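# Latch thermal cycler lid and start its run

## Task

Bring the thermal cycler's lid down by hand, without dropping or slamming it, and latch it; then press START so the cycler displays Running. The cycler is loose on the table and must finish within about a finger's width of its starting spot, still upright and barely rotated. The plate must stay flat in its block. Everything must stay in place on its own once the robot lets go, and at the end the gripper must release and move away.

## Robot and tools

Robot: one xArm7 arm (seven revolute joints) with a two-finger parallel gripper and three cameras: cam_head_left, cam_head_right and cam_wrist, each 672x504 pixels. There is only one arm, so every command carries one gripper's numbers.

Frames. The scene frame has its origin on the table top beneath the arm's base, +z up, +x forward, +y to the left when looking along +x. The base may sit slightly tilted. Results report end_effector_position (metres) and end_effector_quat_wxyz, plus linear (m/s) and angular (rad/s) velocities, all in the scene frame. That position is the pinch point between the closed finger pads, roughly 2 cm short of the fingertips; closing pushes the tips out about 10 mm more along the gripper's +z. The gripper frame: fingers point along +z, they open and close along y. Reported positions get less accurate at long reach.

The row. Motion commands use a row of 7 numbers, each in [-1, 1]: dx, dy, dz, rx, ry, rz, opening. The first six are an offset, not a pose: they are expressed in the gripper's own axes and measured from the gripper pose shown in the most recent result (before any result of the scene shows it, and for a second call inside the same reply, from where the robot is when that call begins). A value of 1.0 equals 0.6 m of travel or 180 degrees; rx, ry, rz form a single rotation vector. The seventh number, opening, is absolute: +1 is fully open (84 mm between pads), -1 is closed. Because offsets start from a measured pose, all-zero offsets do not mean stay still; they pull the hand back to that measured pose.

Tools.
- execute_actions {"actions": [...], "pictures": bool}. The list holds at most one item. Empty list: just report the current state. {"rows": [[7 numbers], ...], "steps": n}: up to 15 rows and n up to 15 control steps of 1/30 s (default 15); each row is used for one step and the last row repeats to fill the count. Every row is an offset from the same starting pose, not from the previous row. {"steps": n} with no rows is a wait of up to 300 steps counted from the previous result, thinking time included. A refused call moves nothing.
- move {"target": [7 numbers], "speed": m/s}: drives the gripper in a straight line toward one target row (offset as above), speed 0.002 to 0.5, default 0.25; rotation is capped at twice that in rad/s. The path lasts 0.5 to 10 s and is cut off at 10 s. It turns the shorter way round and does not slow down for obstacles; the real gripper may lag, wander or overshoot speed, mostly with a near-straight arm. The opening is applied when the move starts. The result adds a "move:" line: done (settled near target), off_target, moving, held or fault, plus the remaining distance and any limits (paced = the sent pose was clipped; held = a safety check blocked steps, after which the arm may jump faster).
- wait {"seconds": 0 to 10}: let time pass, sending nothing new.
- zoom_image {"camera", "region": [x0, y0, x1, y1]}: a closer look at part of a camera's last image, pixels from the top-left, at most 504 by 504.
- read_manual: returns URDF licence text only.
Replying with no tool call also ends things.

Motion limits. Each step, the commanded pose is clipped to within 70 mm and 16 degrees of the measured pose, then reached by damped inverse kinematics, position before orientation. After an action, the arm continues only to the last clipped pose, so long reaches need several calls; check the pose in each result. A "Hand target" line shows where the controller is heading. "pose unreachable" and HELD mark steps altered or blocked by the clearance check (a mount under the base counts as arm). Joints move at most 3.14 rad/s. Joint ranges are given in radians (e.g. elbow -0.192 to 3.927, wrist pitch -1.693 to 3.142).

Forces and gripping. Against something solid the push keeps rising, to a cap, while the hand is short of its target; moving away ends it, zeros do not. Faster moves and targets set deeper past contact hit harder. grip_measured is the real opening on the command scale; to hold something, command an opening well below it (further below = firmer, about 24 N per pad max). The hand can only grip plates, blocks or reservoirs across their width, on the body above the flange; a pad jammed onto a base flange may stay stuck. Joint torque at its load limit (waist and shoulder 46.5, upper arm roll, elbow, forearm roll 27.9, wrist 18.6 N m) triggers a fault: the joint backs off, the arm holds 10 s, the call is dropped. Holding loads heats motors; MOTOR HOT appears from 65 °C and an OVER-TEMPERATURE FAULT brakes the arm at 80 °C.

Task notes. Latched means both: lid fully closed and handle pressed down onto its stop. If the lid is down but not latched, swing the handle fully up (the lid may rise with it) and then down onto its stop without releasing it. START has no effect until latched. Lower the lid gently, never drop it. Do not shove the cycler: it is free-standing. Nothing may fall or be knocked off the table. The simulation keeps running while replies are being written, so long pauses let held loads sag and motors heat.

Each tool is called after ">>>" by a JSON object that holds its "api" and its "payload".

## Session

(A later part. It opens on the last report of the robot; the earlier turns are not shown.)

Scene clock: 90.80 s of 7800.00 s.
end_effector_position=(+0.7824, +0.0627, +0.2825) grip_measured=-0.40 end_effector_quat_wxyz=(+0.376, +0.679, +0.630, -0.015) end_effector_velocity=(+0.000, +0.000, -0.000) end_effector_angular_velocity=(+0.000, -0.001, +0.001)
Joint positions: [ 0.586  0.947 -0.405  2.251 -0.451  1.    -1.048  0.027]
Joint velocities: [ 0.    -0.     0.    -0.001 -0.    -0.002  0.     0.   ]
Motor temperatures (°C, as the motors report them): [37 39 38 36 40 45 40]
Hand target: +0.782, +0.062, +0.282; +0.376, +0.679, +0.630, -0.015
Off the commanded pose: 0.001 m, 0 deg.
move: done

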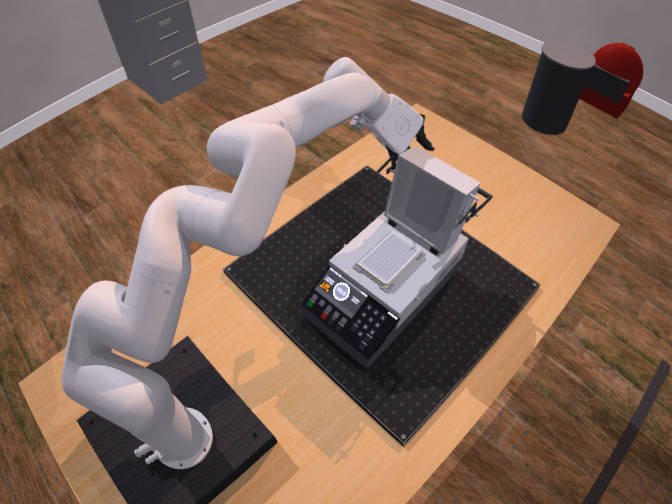

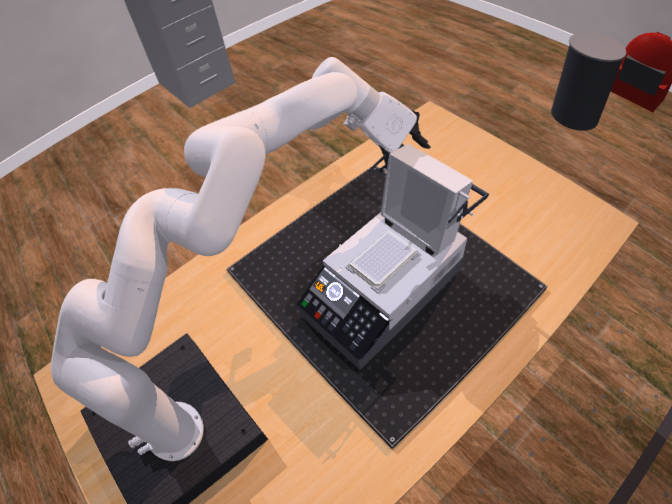

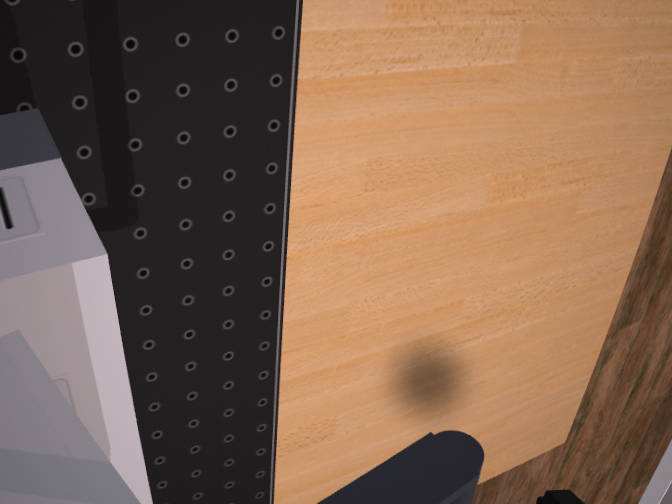

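>>> {"api": "move", "payload": {"target": [-0.012,0.004,-0.03,0,0,0,-0.4], "speed": 0.03}}

>>> {"api": "move", "payload": {"target": [-0.02,0,0,0,0,0,-0.45], "speed": 0.03}}

>>> {"api": "move", "payload": {"target": [0,0,0.04,0,0,0,-0.45], "speed": 0.03}}

>>> {"api": "zoom_image", "payload": {"camera": "cam_head_right", "region": [340, 70, 470, 200]}}

Scene clock: 94.43 s of 7800.00 s.
end_effector_position=(+0.7749, +0.0659, +0.3003) grip_measured=-0.42 end_effector_quat_wxyz=(+0.377, +0.679, +0.630, -0.015) end_effector_velocity=(-0.000, -0.000, +0.000) end_effector_angular_velocity=(+0.001, +0.000, -0.001)
Joint positions: [ 0.605  0.901 -0.41   2.218 -0.457  1.016 -1.052  0.026]
Joint velocities: [ 0.001 -0.002 -0.001 -0.003  0.001 -0.     0.     0.   ]
Motor temperatures (°C, as the motors report them): [37 39 38 36 40 45 40]
Hand target: +0.775, +0.066, +0.300; +0.376, +0.679, +0.630, -0.015
Off the commanded pose: 0.001 m, 0 deg.
move: done

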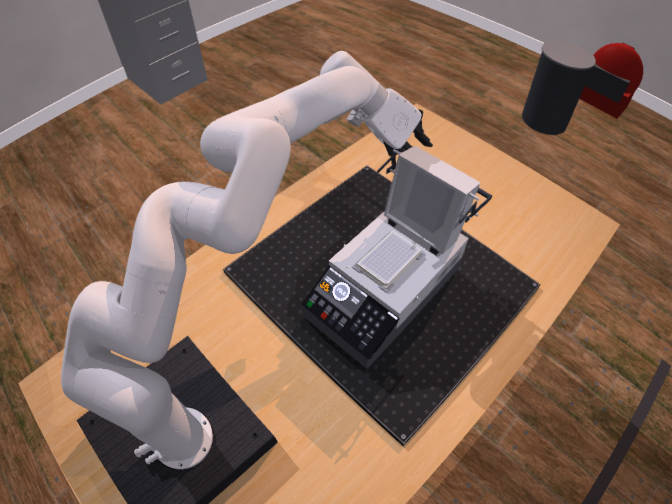

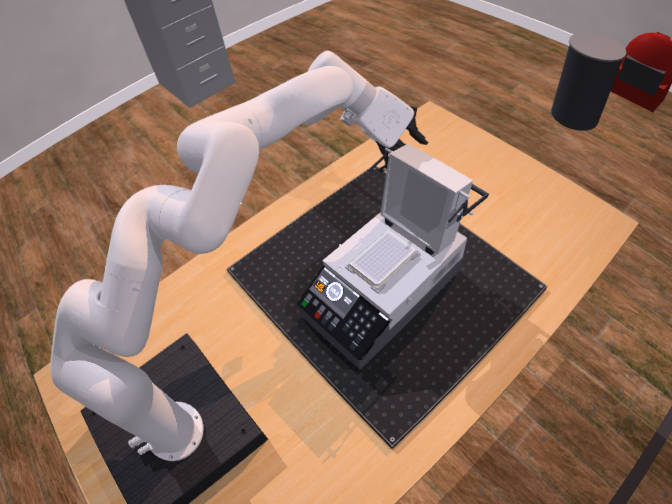

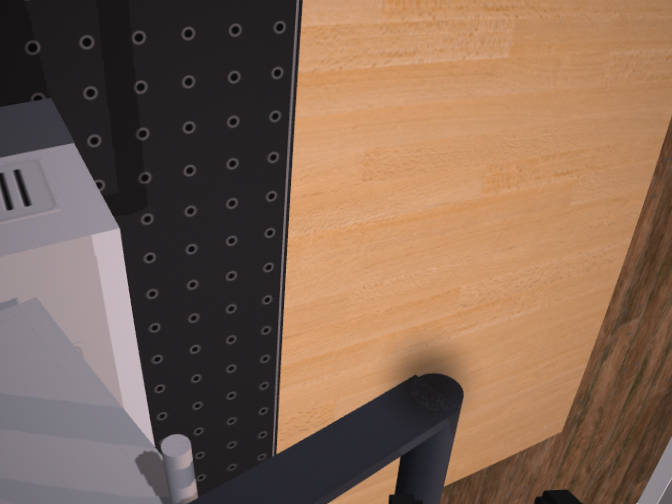

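Scene clock: 95.30 s of 7800.00 s.
end_effector_position=(+0.7725, +0.0568, +0.3065) grip_measured=-0.47 end_effector_quat_wxyz=(+0.377, +0.679, +0.630, -0.014) end_effector_velocity=(-0.001, -0.001, -0.001) end_effector_angular_velocity=(-0.003, +0.003, -0.001)
Joint positions: [ 0.602  0.868 -0.411  2.175 -0.464  0.998 -1.058  0.024]
Joint velocities: [-0.    -0.     0.001 -0.003 -0.003  0.001  0.    -0.   ]
Motor temperatures (°C, as the motors report them): [37 39 39 36 40 45 40]
Hand target: +0.772, +0.056, +0.306; +0.377, +0.679, +0.630, -0.015
Off the commanded pose: 0.001 m, 0 deg.
move: done

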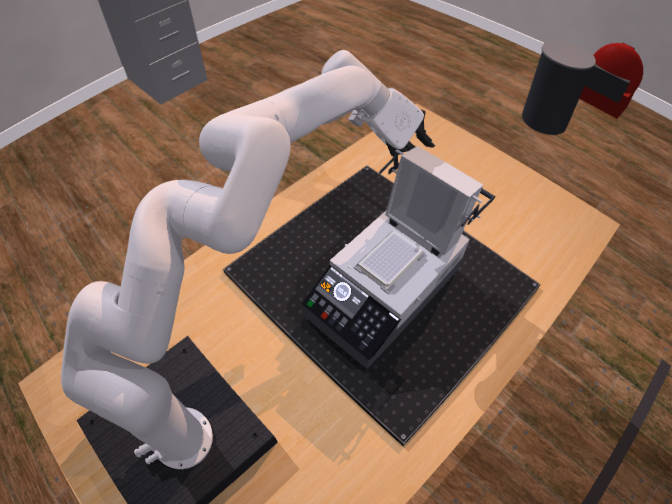

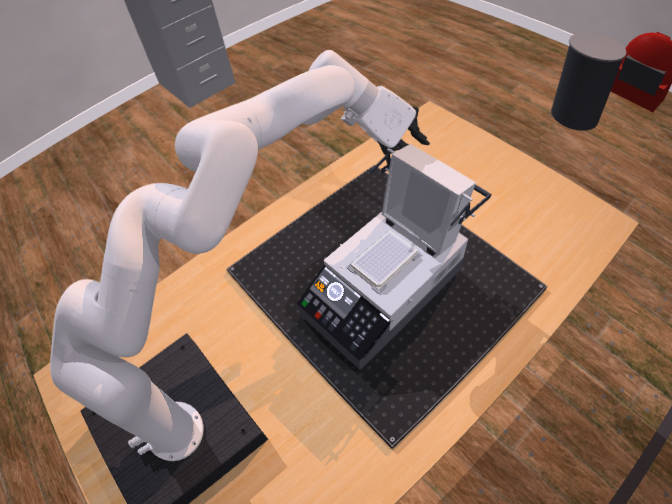

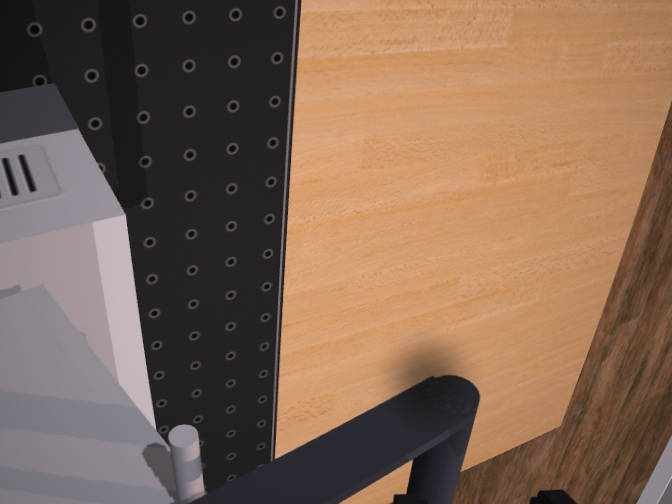

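Scene clock: 96.50 s of 7800.00 s.
end_effector_position=(+0.7835, +0.0555, +0.2918) grip_measured=-0.47 end_effector_quat_wxyz=(+0.378, +0.675, +0.634, -0.009) end_effector_velocity=(+0.001, -0.001, -0.001) end_effector_angular_velocity=(+0.000, +0.000, -0.001)
Joint positions: [ 0.585  0.919 -0.417  2.217 -0.444  0.971 -1.069  0.024]
Joint velocities: [ 0.006  0.007 -0.019  0.002  0.02  -0.005 -0.007  0.   ]
Motor temperatures (°C, as the motors report them): [38 39 39 36 40 45 40]
Hand target: +0.783, +0.044, +0.289; +0.377, +0.679, +0.630, -0.014
Off the commanded pose: 0.012 m, 1 deg.
move: off_target

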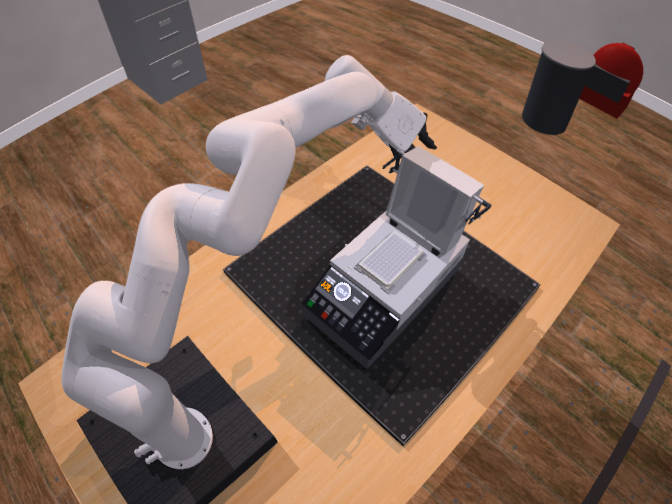

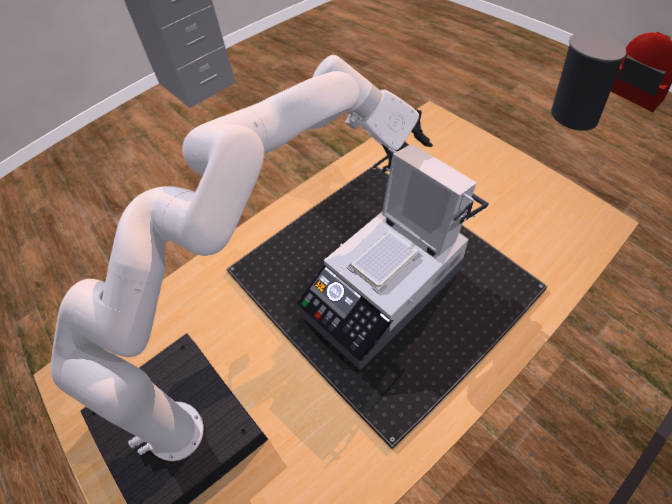

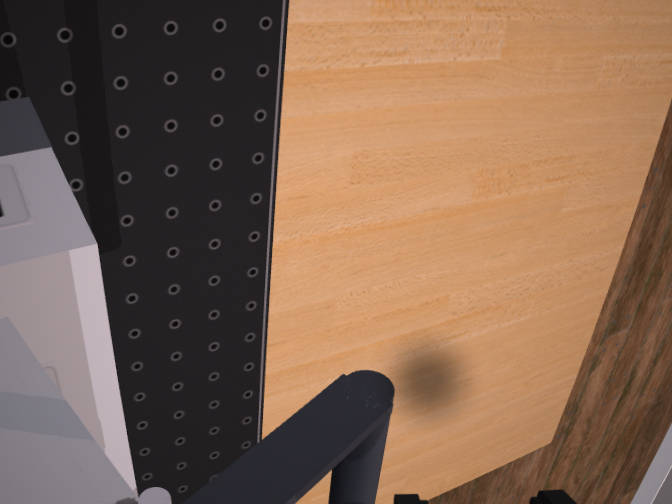

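Region (340, 70, 470, 200) of cam_head_right's 672x504 image, scaled by 3.877, with more detail than that image has.

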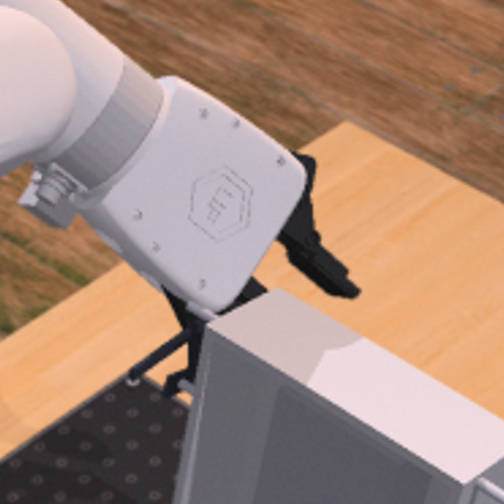

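>>> {"api": "move", "payload": {"target": [0,0,-0.17,0,0,0,-0.3], "speed": 0.1}}

>>> {"api": "move", "payload": {"target": [-0.15,0.04,0.075,0,0.165,0,-0.3], "speed": 0.15}}

Scene clock: 103.17 s of 7800.00 s.
end_effector_position=(+0.7361, +0.1084, +0.3637) grip_measured=-0.32 end_effector_quat_wxyz=(+0.378, +0.675, +0.634, -0.010) end_effector_velocity=(-0.001, +0.001, -0.000) end_effector_angular_velocity=(-0.002, +0.003, +0.000)
Joint positions: [ 0.731  0.744 -0.437  2.121 -0.48   1.103 -1.042  0.03 ]
Joint velocities: [ 0.004 -0.002  0.    -0.003 -0.002  0.003  0.001 -0.   ]
Motor temperatures (°C, as the motors report them): [38 39 39 35 40 45 40]
Hand target: +0.736, +0.109, +0.364; +0.378, +0.675, +0.634, -0.009
Off the commanded pose: 0.001 m, 0 deg.
After step 90, 2.30 s passed at rest.
move: done

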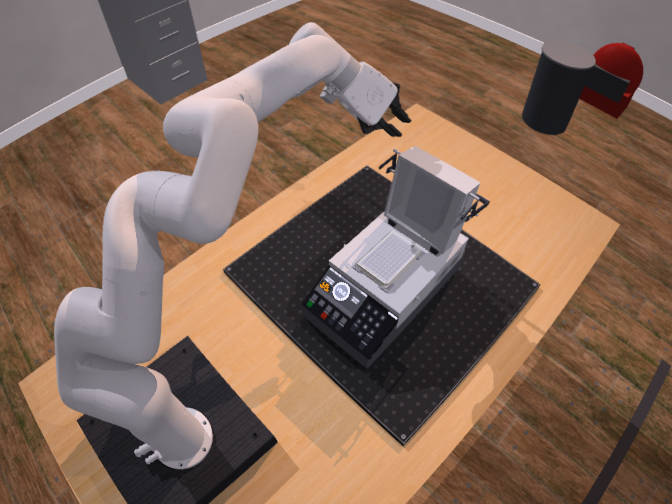

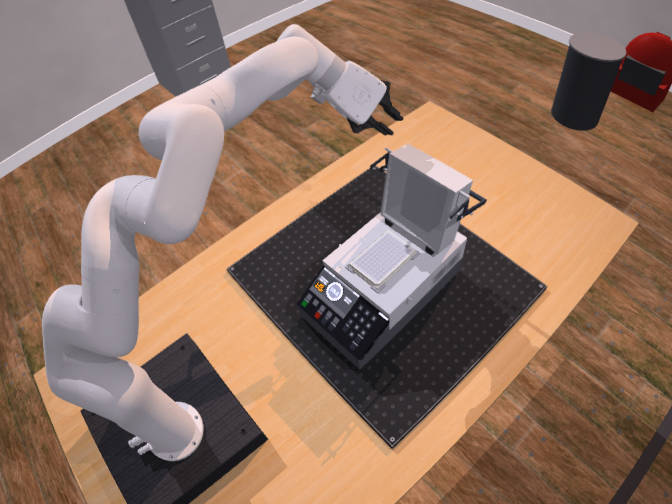

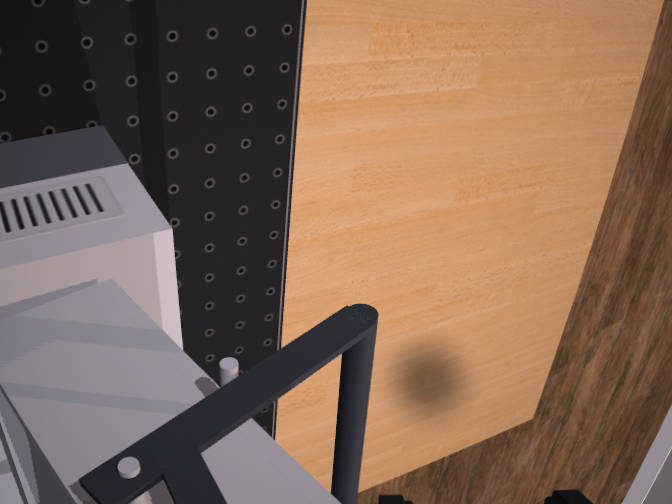

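Scene clock: 105.33 s of 7800.00 s.
end_effector_position=(+0.7599, +0.0111, +0.3887) grip_measured=-0.32 end_effector_quat_wxyz=(+0.204, +0.655, +0.709, +0.164) end_effector_velocity=(+0.000, -0.005, +0.002) end_effector_angular_velocity=(+0.003, -0.001, -0.003)
Joint positions: [ 0.273  0.589 -0.148  2.033  0.024  0.896 -1.633  0.03 ]
Joint velocities: [-0.009  0.     0.     0.006  0.007  0.004 -0.007  0.   ]
Motor temperatures (°C, as the motors report them): [38 39 39 36 40 45 40]
Hand target: +0.760, +0.010, +0.389; +0.204, +0.655, +0.709, +0.164
Off the commanded pose: 0.001 m, 0 deg.
move: done

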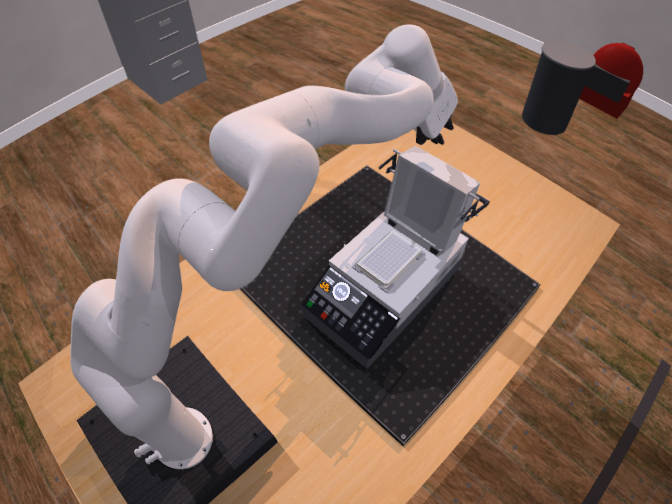

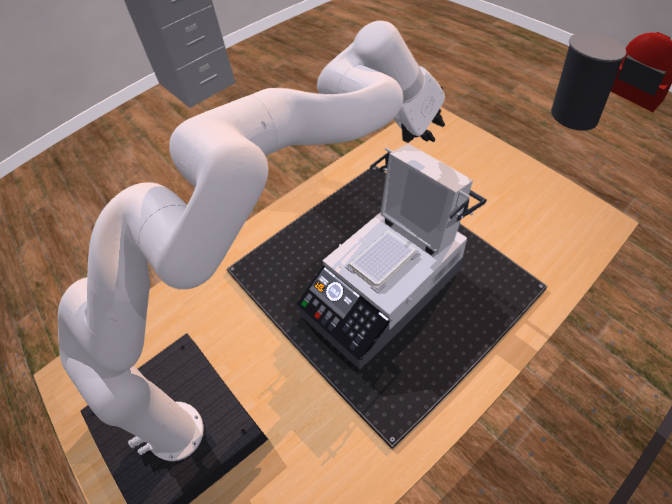

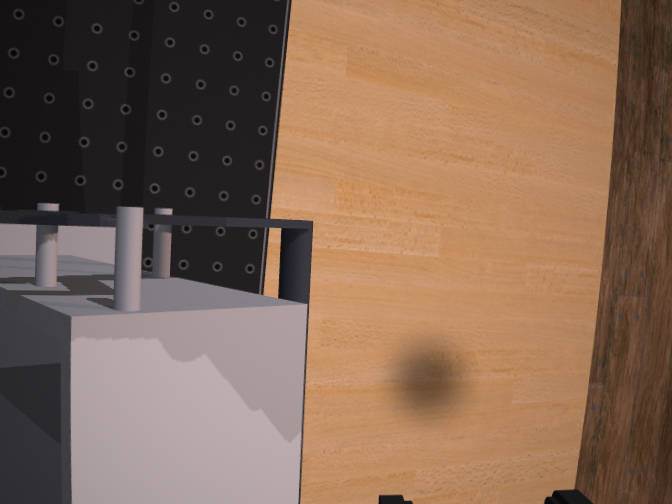

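>>> {"api": "move", "payload": {"target": [-0.02,-0.025,0.06,0.07,0,0,-0.3], "speed": 0.08}}

Scene clock: 109.43 s of 7800.00 s.
end_effector_position=(+0.7650, -0.0035, +0.3506) grip_measured=-0.32 end_effector_quat_wxyz=(+0.137, +0.672, +0.722, +0.092) end_effector_velocity=(+0.001, -0.001, +0.002) end_effector_angular_velocity=(-0.002, -0.001, -0.000)
Joint positions: [ 0.198  0.978 -0.134  2.695  0.047  1.367 -1.646  0.03 ]
Joint velocities: [-0.014  0.083  0.007  0.159 -0.002  0.074  0.003  0.   ]
Motor temperatures (°C, as the motors report them): [38 39 39 36 40 45 40]
Hand target: +0.765, -0.004, +0.351; +0.137, +0.672, +0.722, +0.092
Off the commanded pose: 0.001 m, 1 deg.
elbow stopped short: the move would have taken joint 4 (elbow) straighter than the controller allows; a more bent joint 4 avoids this.
move: done

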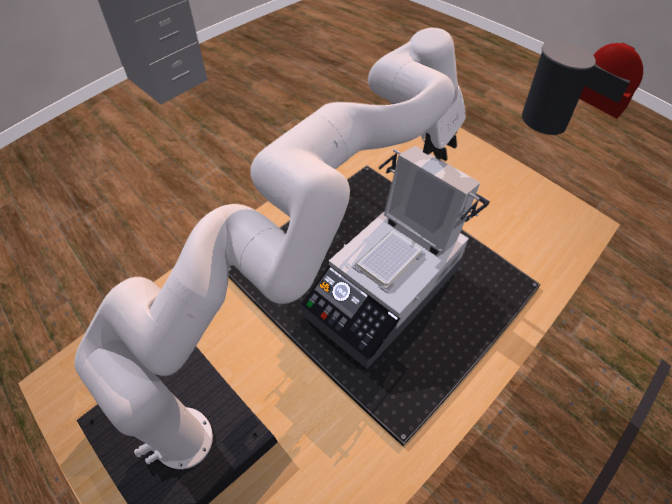

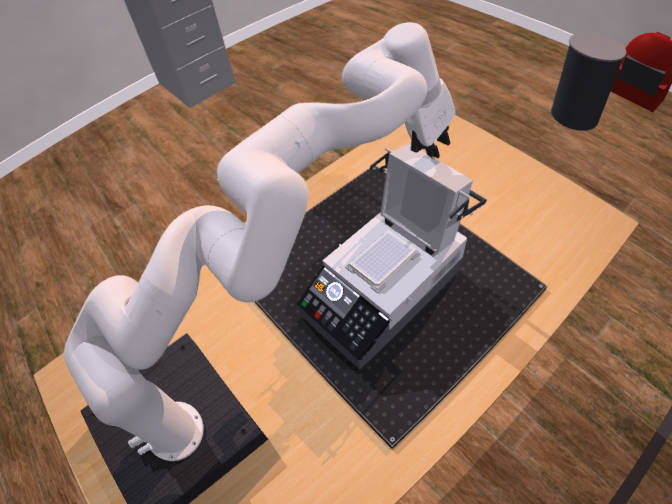

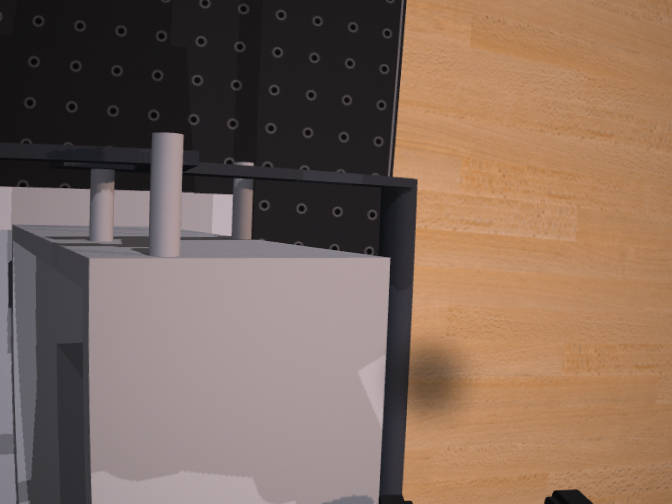

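>>> {"api": "move", "payload": {"target": [0,-0.075,-0.05,0,0,0,1], "speed": 0.08}}

Scene clock: 114.93 s of 7800.00 s.
end_effector_position=(+0.7131, -0.0052, +0.3647) grip_measured=+1.00 end_effector_quat_wxyz=(+0.137, +0.672, +0.722, +0.091) end_effector_velocity=(-0.000, -0.000, +0.003) end_effector_angular_velocity=(+0.001, -0.013, -0.001)
Joint positions: [ 0.261  0.556 -0.153  2.012  0.015  1.108 -1.646  0.084]
Joint velocities: [ 0.002 -0.014 -0.002 -0.021 -0.    -0.02   0.001  0.   ]
Motor temperatures (°C, as the motors report them): [38 39 39 36 40 45 40]
Hand target: +0.713, -0.005, +0.365; +0.137, +0.672, +0.722, +0.092
Off the commanded pose: 0.000 m, 0 deg.
After step 90, 1.23 s passed at rest.
move: done

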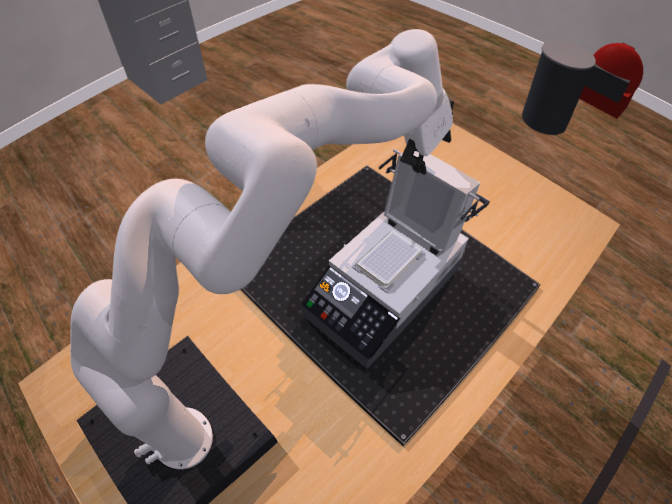

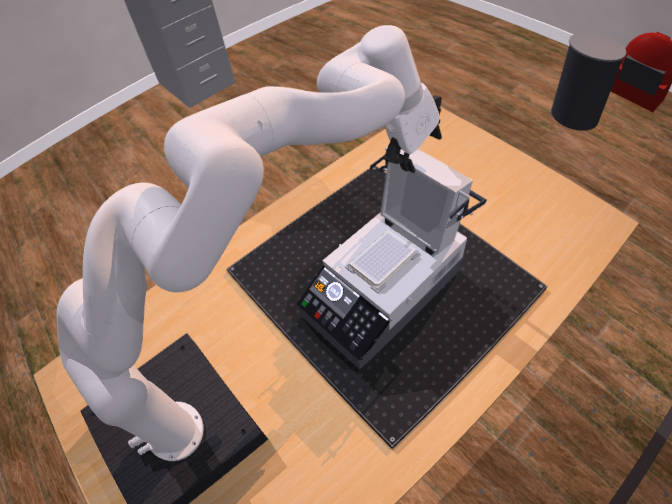

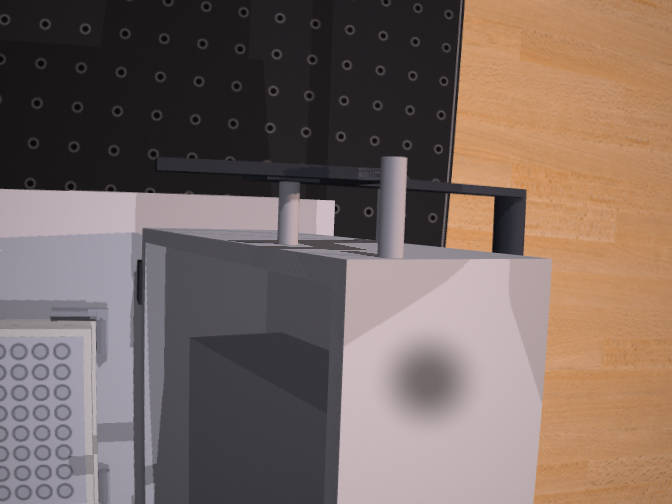

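>>> {"api": "move", "payload": {"target": [0,0.003,0.095,0,0,0,1], "speed": 0.04}}

Scene clock: 119.07 s of 7800.00 s.
end_effector_position=(+0.7329, -0.0083, +0.3117) grip_measured=+1.00 end_effector_quat_wxyz=(+0.137, +0.672, +0.722, +0.091) end_effector_velocity=(+0.002, +0.000, +0.002) end_effector_angular_velocity=(+0.000, -0.007, +0.001)
Joint positions: [ 0.248  0.645 -0.148  2.003  0.026  1.011 -1.651  0.084]
Joint velocities: [-0.     0.001  0.     0.004  0.    -0.003 -0.    -0.   ]
Motor temperatures (°C, as the motors report them): [38 40 39 36 40 45 40]
Hand target: +0.733, -0.008, +0.311; +0.137, +0.672, +0.722, +0.091
Off the commanded pose: 0.000 m, 0 deg.
move: done

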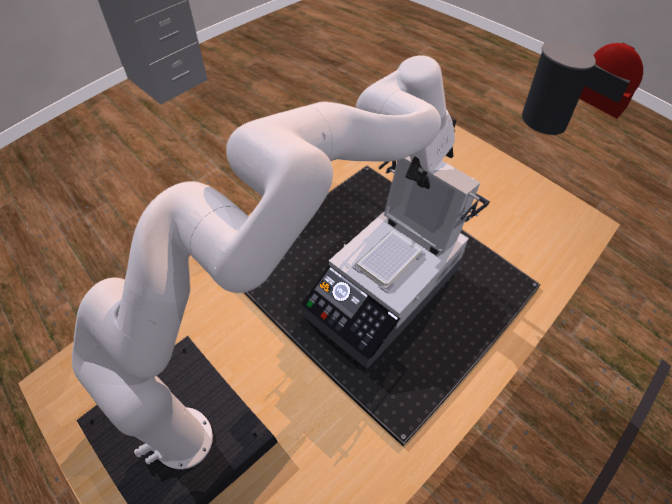

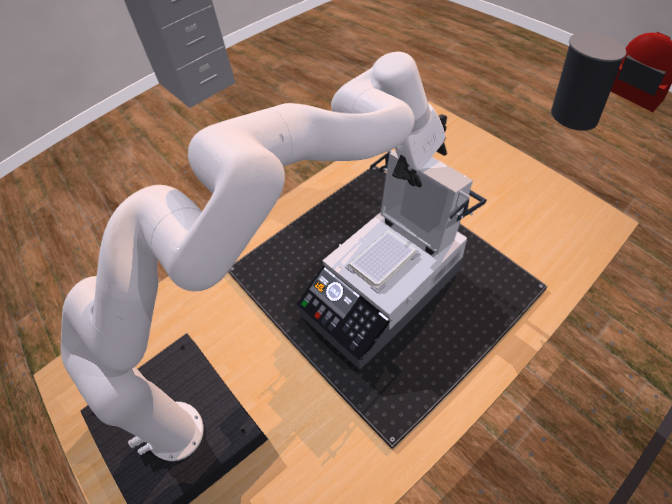

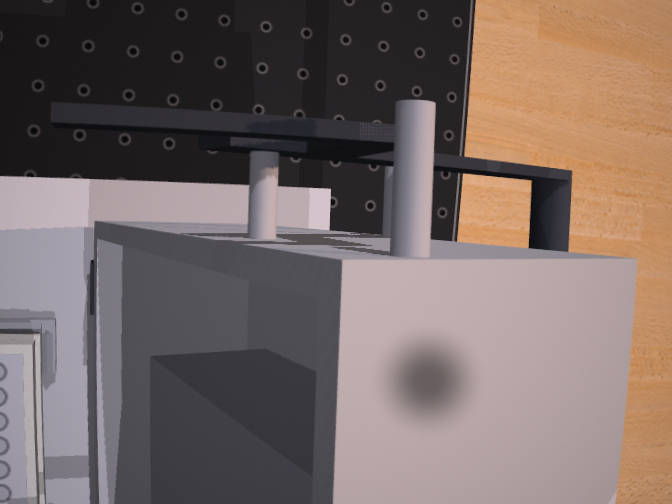

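>>> {"api": "move", "payload": {"target": [0,-0.065,0,0,0,0,1], "speed": 0.03}}

Scene clock: 122.33 s of 7800.00 s.
end_effector_position=(+0.7002, -0.0108, +0.3071) grip_measured=+1.00 end_effector_quat_wxyz=(+0.144, +0.671, +0.721, +0.098) end_effector_velocity=(+0.002, -0.000, -0.002) end_effector_angular_velocity=(-0.003, -0.011, +0.002)
Joint positions: [ 0.269  0.487 -0.156  1.731  0.009  0.878 -1.647  0.084]
Joint velocities: [ 0.001  0.    -0.    -0.01  -0.003 -0.021  0.001  0.   ]
Motor temperatures (°C, as the motors report them): [38 40 39 37 40 45 40]
Hand target: +0.696, -0.011, +0.300; +0.137, +0.672, +0.722, +0.091
Off the commanded pose: 0.009 m, 1 deg.
move: off_target

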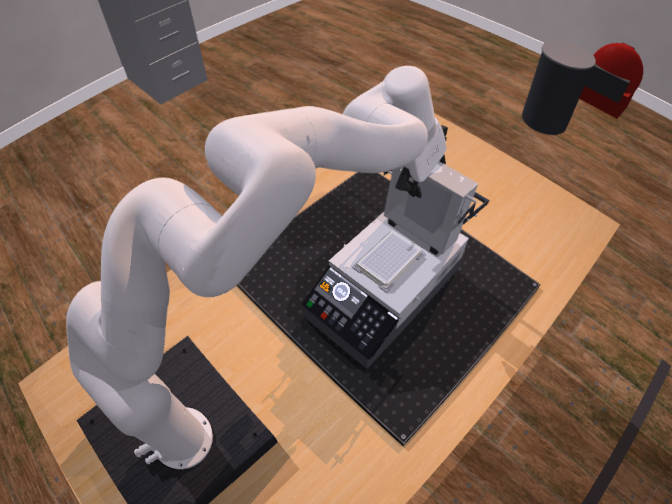

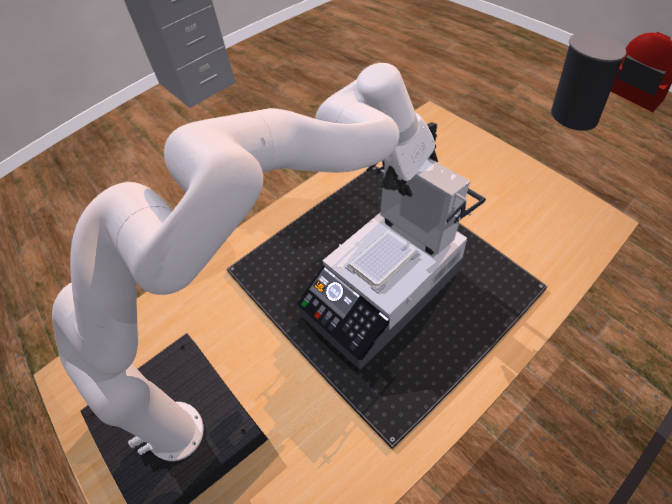

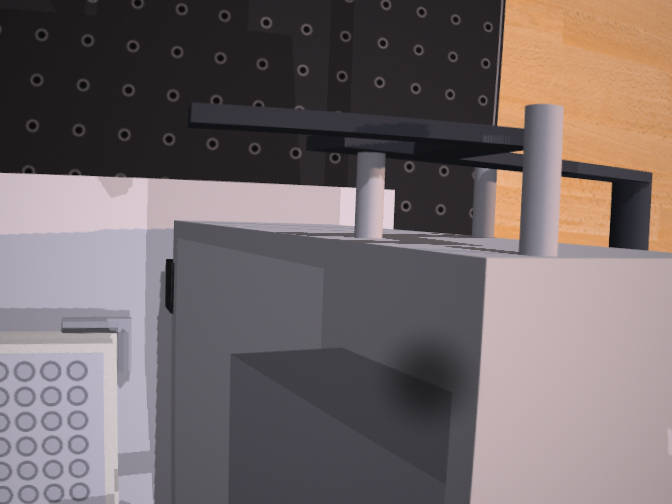

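>>> {"api": "move", "payload": {"target": [0,0.056,-0.012,0,0,0,1], "speed": 0.04}}

>>> {"api": "move", "payload": {"target": [0,0,0.05,0,0,0,1], "speed": 0.03}}

Scene clock: 125.93 s of 7800.00 s.
end_effector_position=(+0.7291, -0.0078, +0.3247) grip_measured=+1.00 end_effector_quat_wxyz=(+0.143, +0.671, +0.721, +0.098) end_effector_velocity=(+0.001, +0.000, +0.002) end_effector_angular_velocity=(+0.000, +0.000, +0.000)
Joint positions: [ 0.254  0.607 -0.151  1.971  0.023  0.998 -1.65   0.084]
Joint velocities: [-0.001  0.007  0.001  0.016  0.     0.009 -0.    -0.   ]
Motor temperatures (°C, as the motors report them): [37 39 39 36 40 45 40]
Hand target: +0.729, -0.008, +0.325; +0.143, +0.671, +0.721, +0.098
Off the commanded pose: 0.000 m, 0 deg.
move: done

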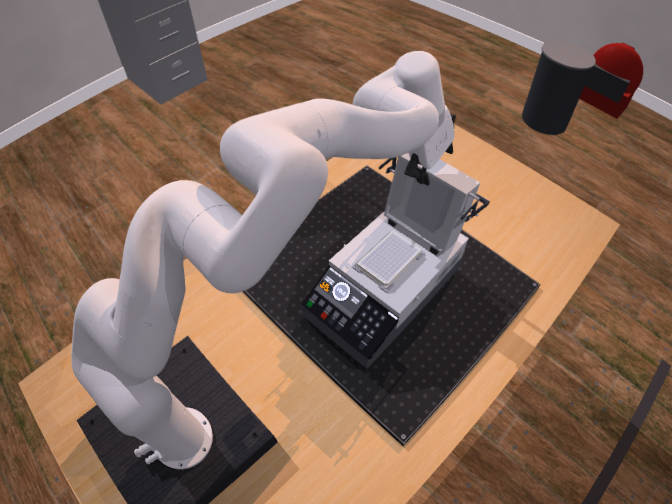

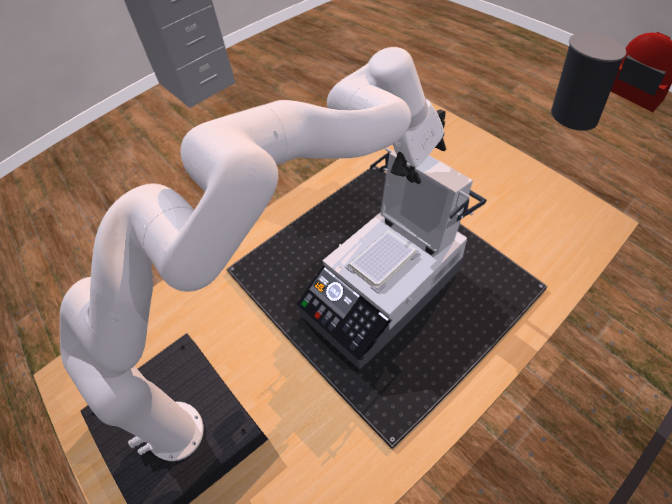

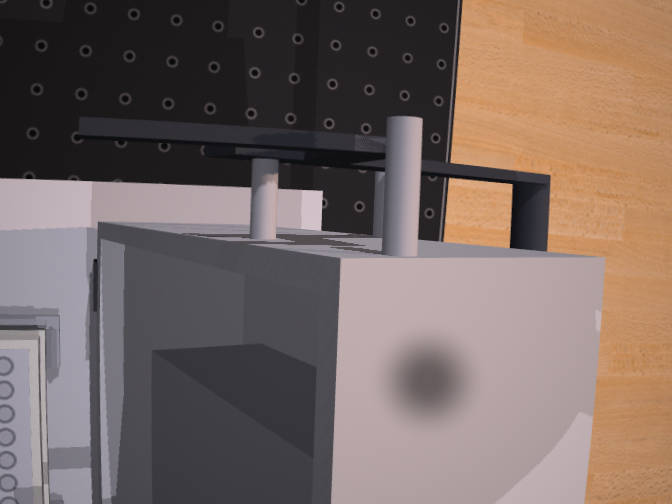

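Scene clock: 127.17 s of 7800.00 s.
end_effector_position=(+0.7405, -0.0088, +0.3104) grip_measured=+1.00 end_effector_quat_wxyz=(+0.150, +0.670, +0.720, +0.105) end_effector_velocity=(-0.002, -0.001, +0.001) end_effector_angular_velocity=(+0.002, +0.003, -0.002)
Joint positions: [ 0.247  0.643 -0.147  1.979  0.029  0.949 -1.653  0.084]
Joint velocities: [-0.004 -0.006  0.003 -0.005 -0.001  0.004  0.001  0.   ]
Motor temperatures (°C, as the motors report them): [37 39 39 36 40 45 40]
Hand target: +0.739, -0.009, +0.297; +0.143, +0.671, +0.721, +0.098
Off the commanded pose: 0.014 m, 1 deg.
move: off_target

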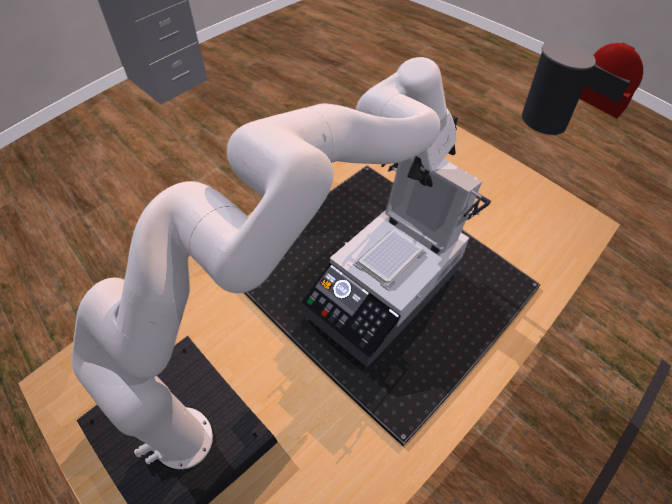

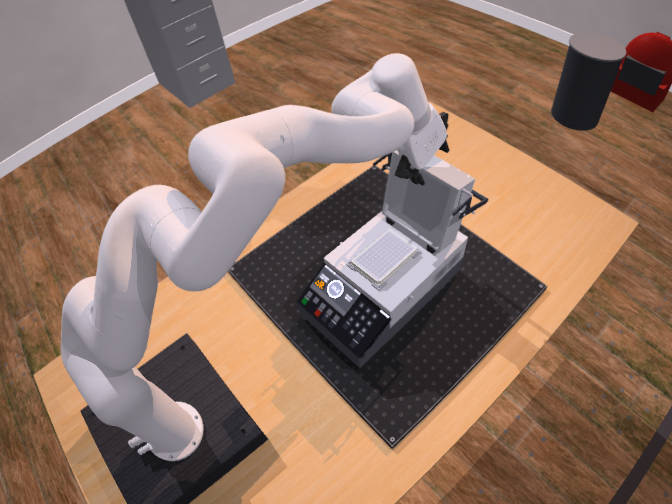

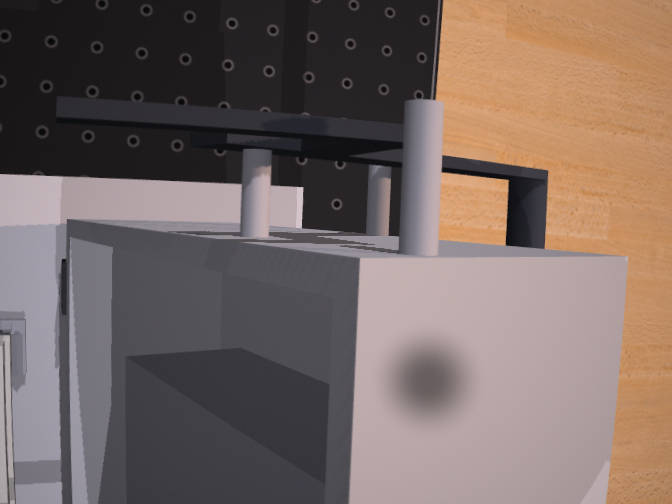

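>>> {"api": "move", "payload": {"target": [0,0,-0.17,0,0,0,1], "speed": 0.06}}

>>> {"api": "move", "payload": {"target": [0.165,-0.16,0,-0.049,0.075,0.502,0]}}

Scene clock: 134.47 s of 7800.00 s.
end_effector_position=(+0.7043, -0.0033, +0.4050) grip_measured=+1.00 end_effector_quat_wxyz=(+0.150, +0.669, +0.720, +0.105) end_effector_velocity=(-0.001, +0.000, -0.000) end_effector_angular_velocity=(-0.001, +0.006, -0.000)
Joint positions: [ 0.269  0.492 -0.154  2.01   0.009  1.132 -1.643  0.084]
Joint velocities: [ 0.001 -0.001 -0.001  0.001 -0.     0.007  0.    -0.   ]
Motor temperatures (°C, as the motors report them): [37 39 38 36 40 45 40]
Hand target: +0.704, -0.003, +0.406; +0.150, +0.669, +0.720, +0.105
Off the commanded pose: 0.001 m, 0 deg.
After step 90, 2.27 s passed at rest.
move: done

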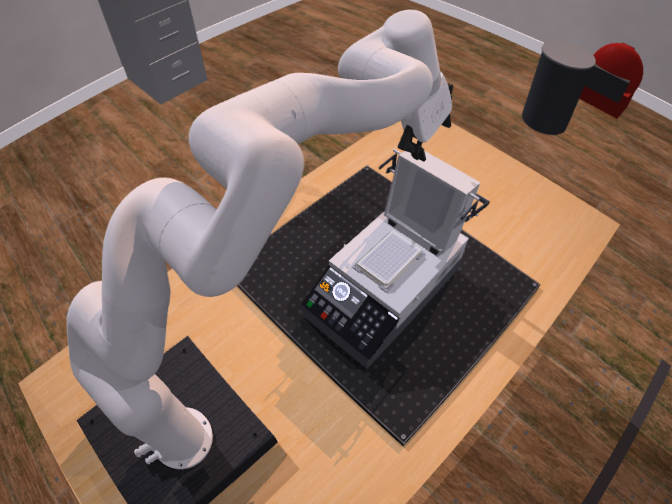

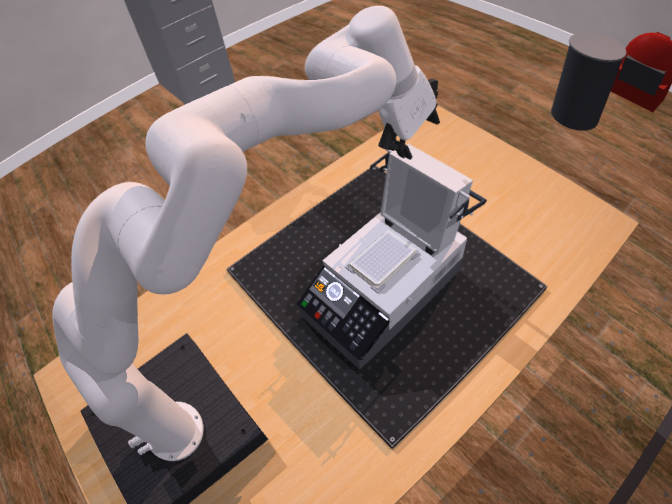

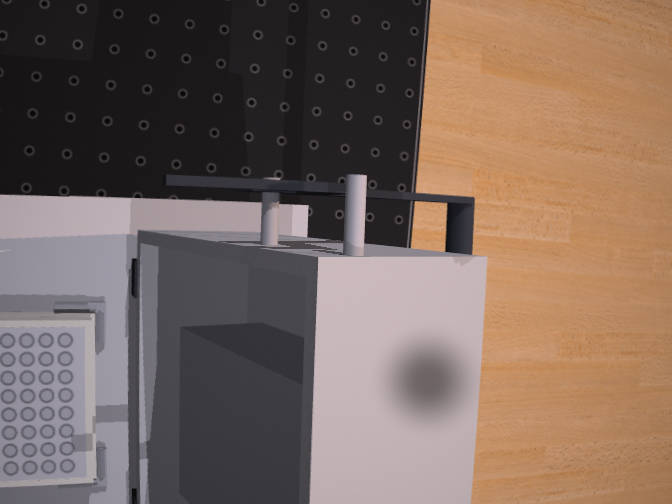

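Scene clock: 138.17 s of 7800.00 s.
end_effector_position=(+0.6092, +0.0872, +0.3642) grip_measured=-0.01 end_effector_quat_wxyz=(+0.001, +0.953, +0.036, +0.299) end_effector_velocity=(-0.000, +0.001, -0.000) end_effector_angular_velocity=(-0.001, -0.002, -0.009)
Joint positions: [ 0.55   0.024 -0.242  1.126 -0.183  0.483  0.221  0.044]
Joint velocities: [ 0.002 -0.001  0.    -0.003 -0.017 -0.002  0.024 -0.   ]
Motor temperatures (°C, as the motors report them): [37 39 38 36 40 45 40]
Hand target: +0.609, +0.087, +0.364; +0.001, +0.953, +0.036, +0.299
Off the commanded pose: 0.001 m, 0 deg.
move: done

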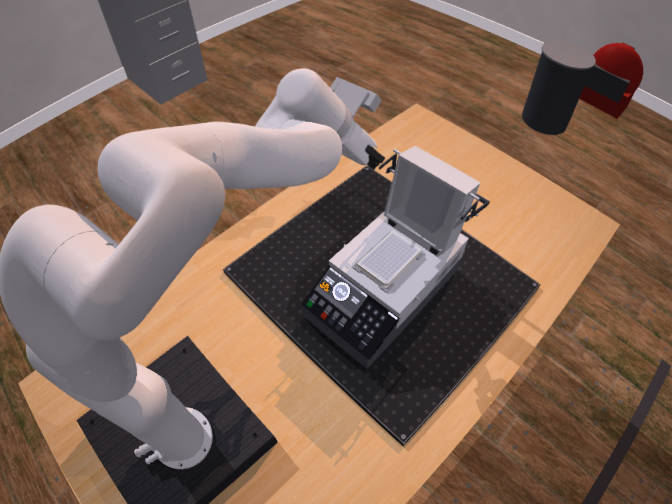

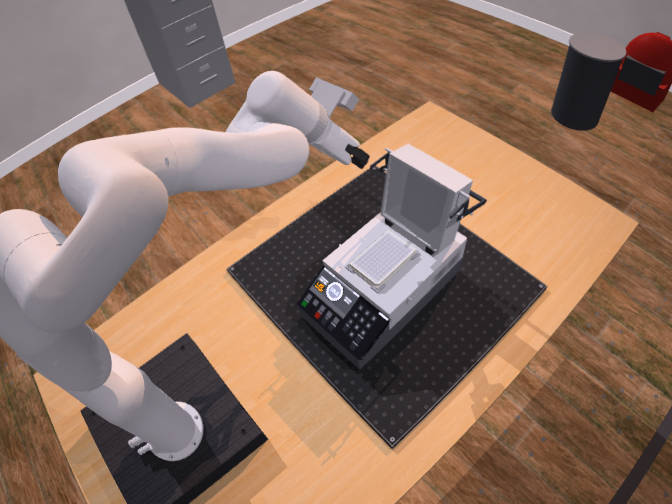

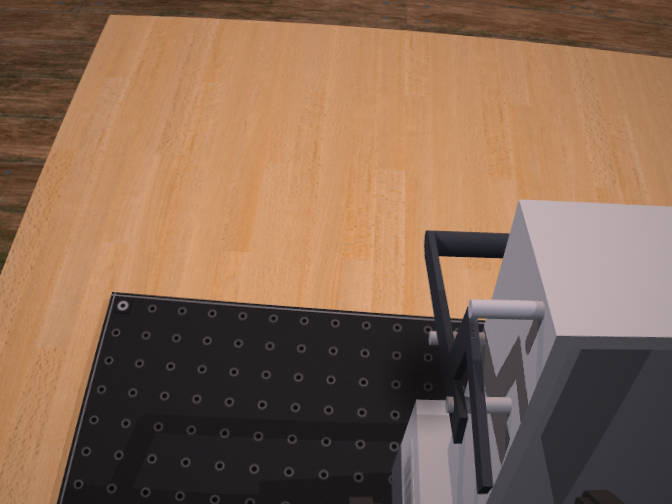

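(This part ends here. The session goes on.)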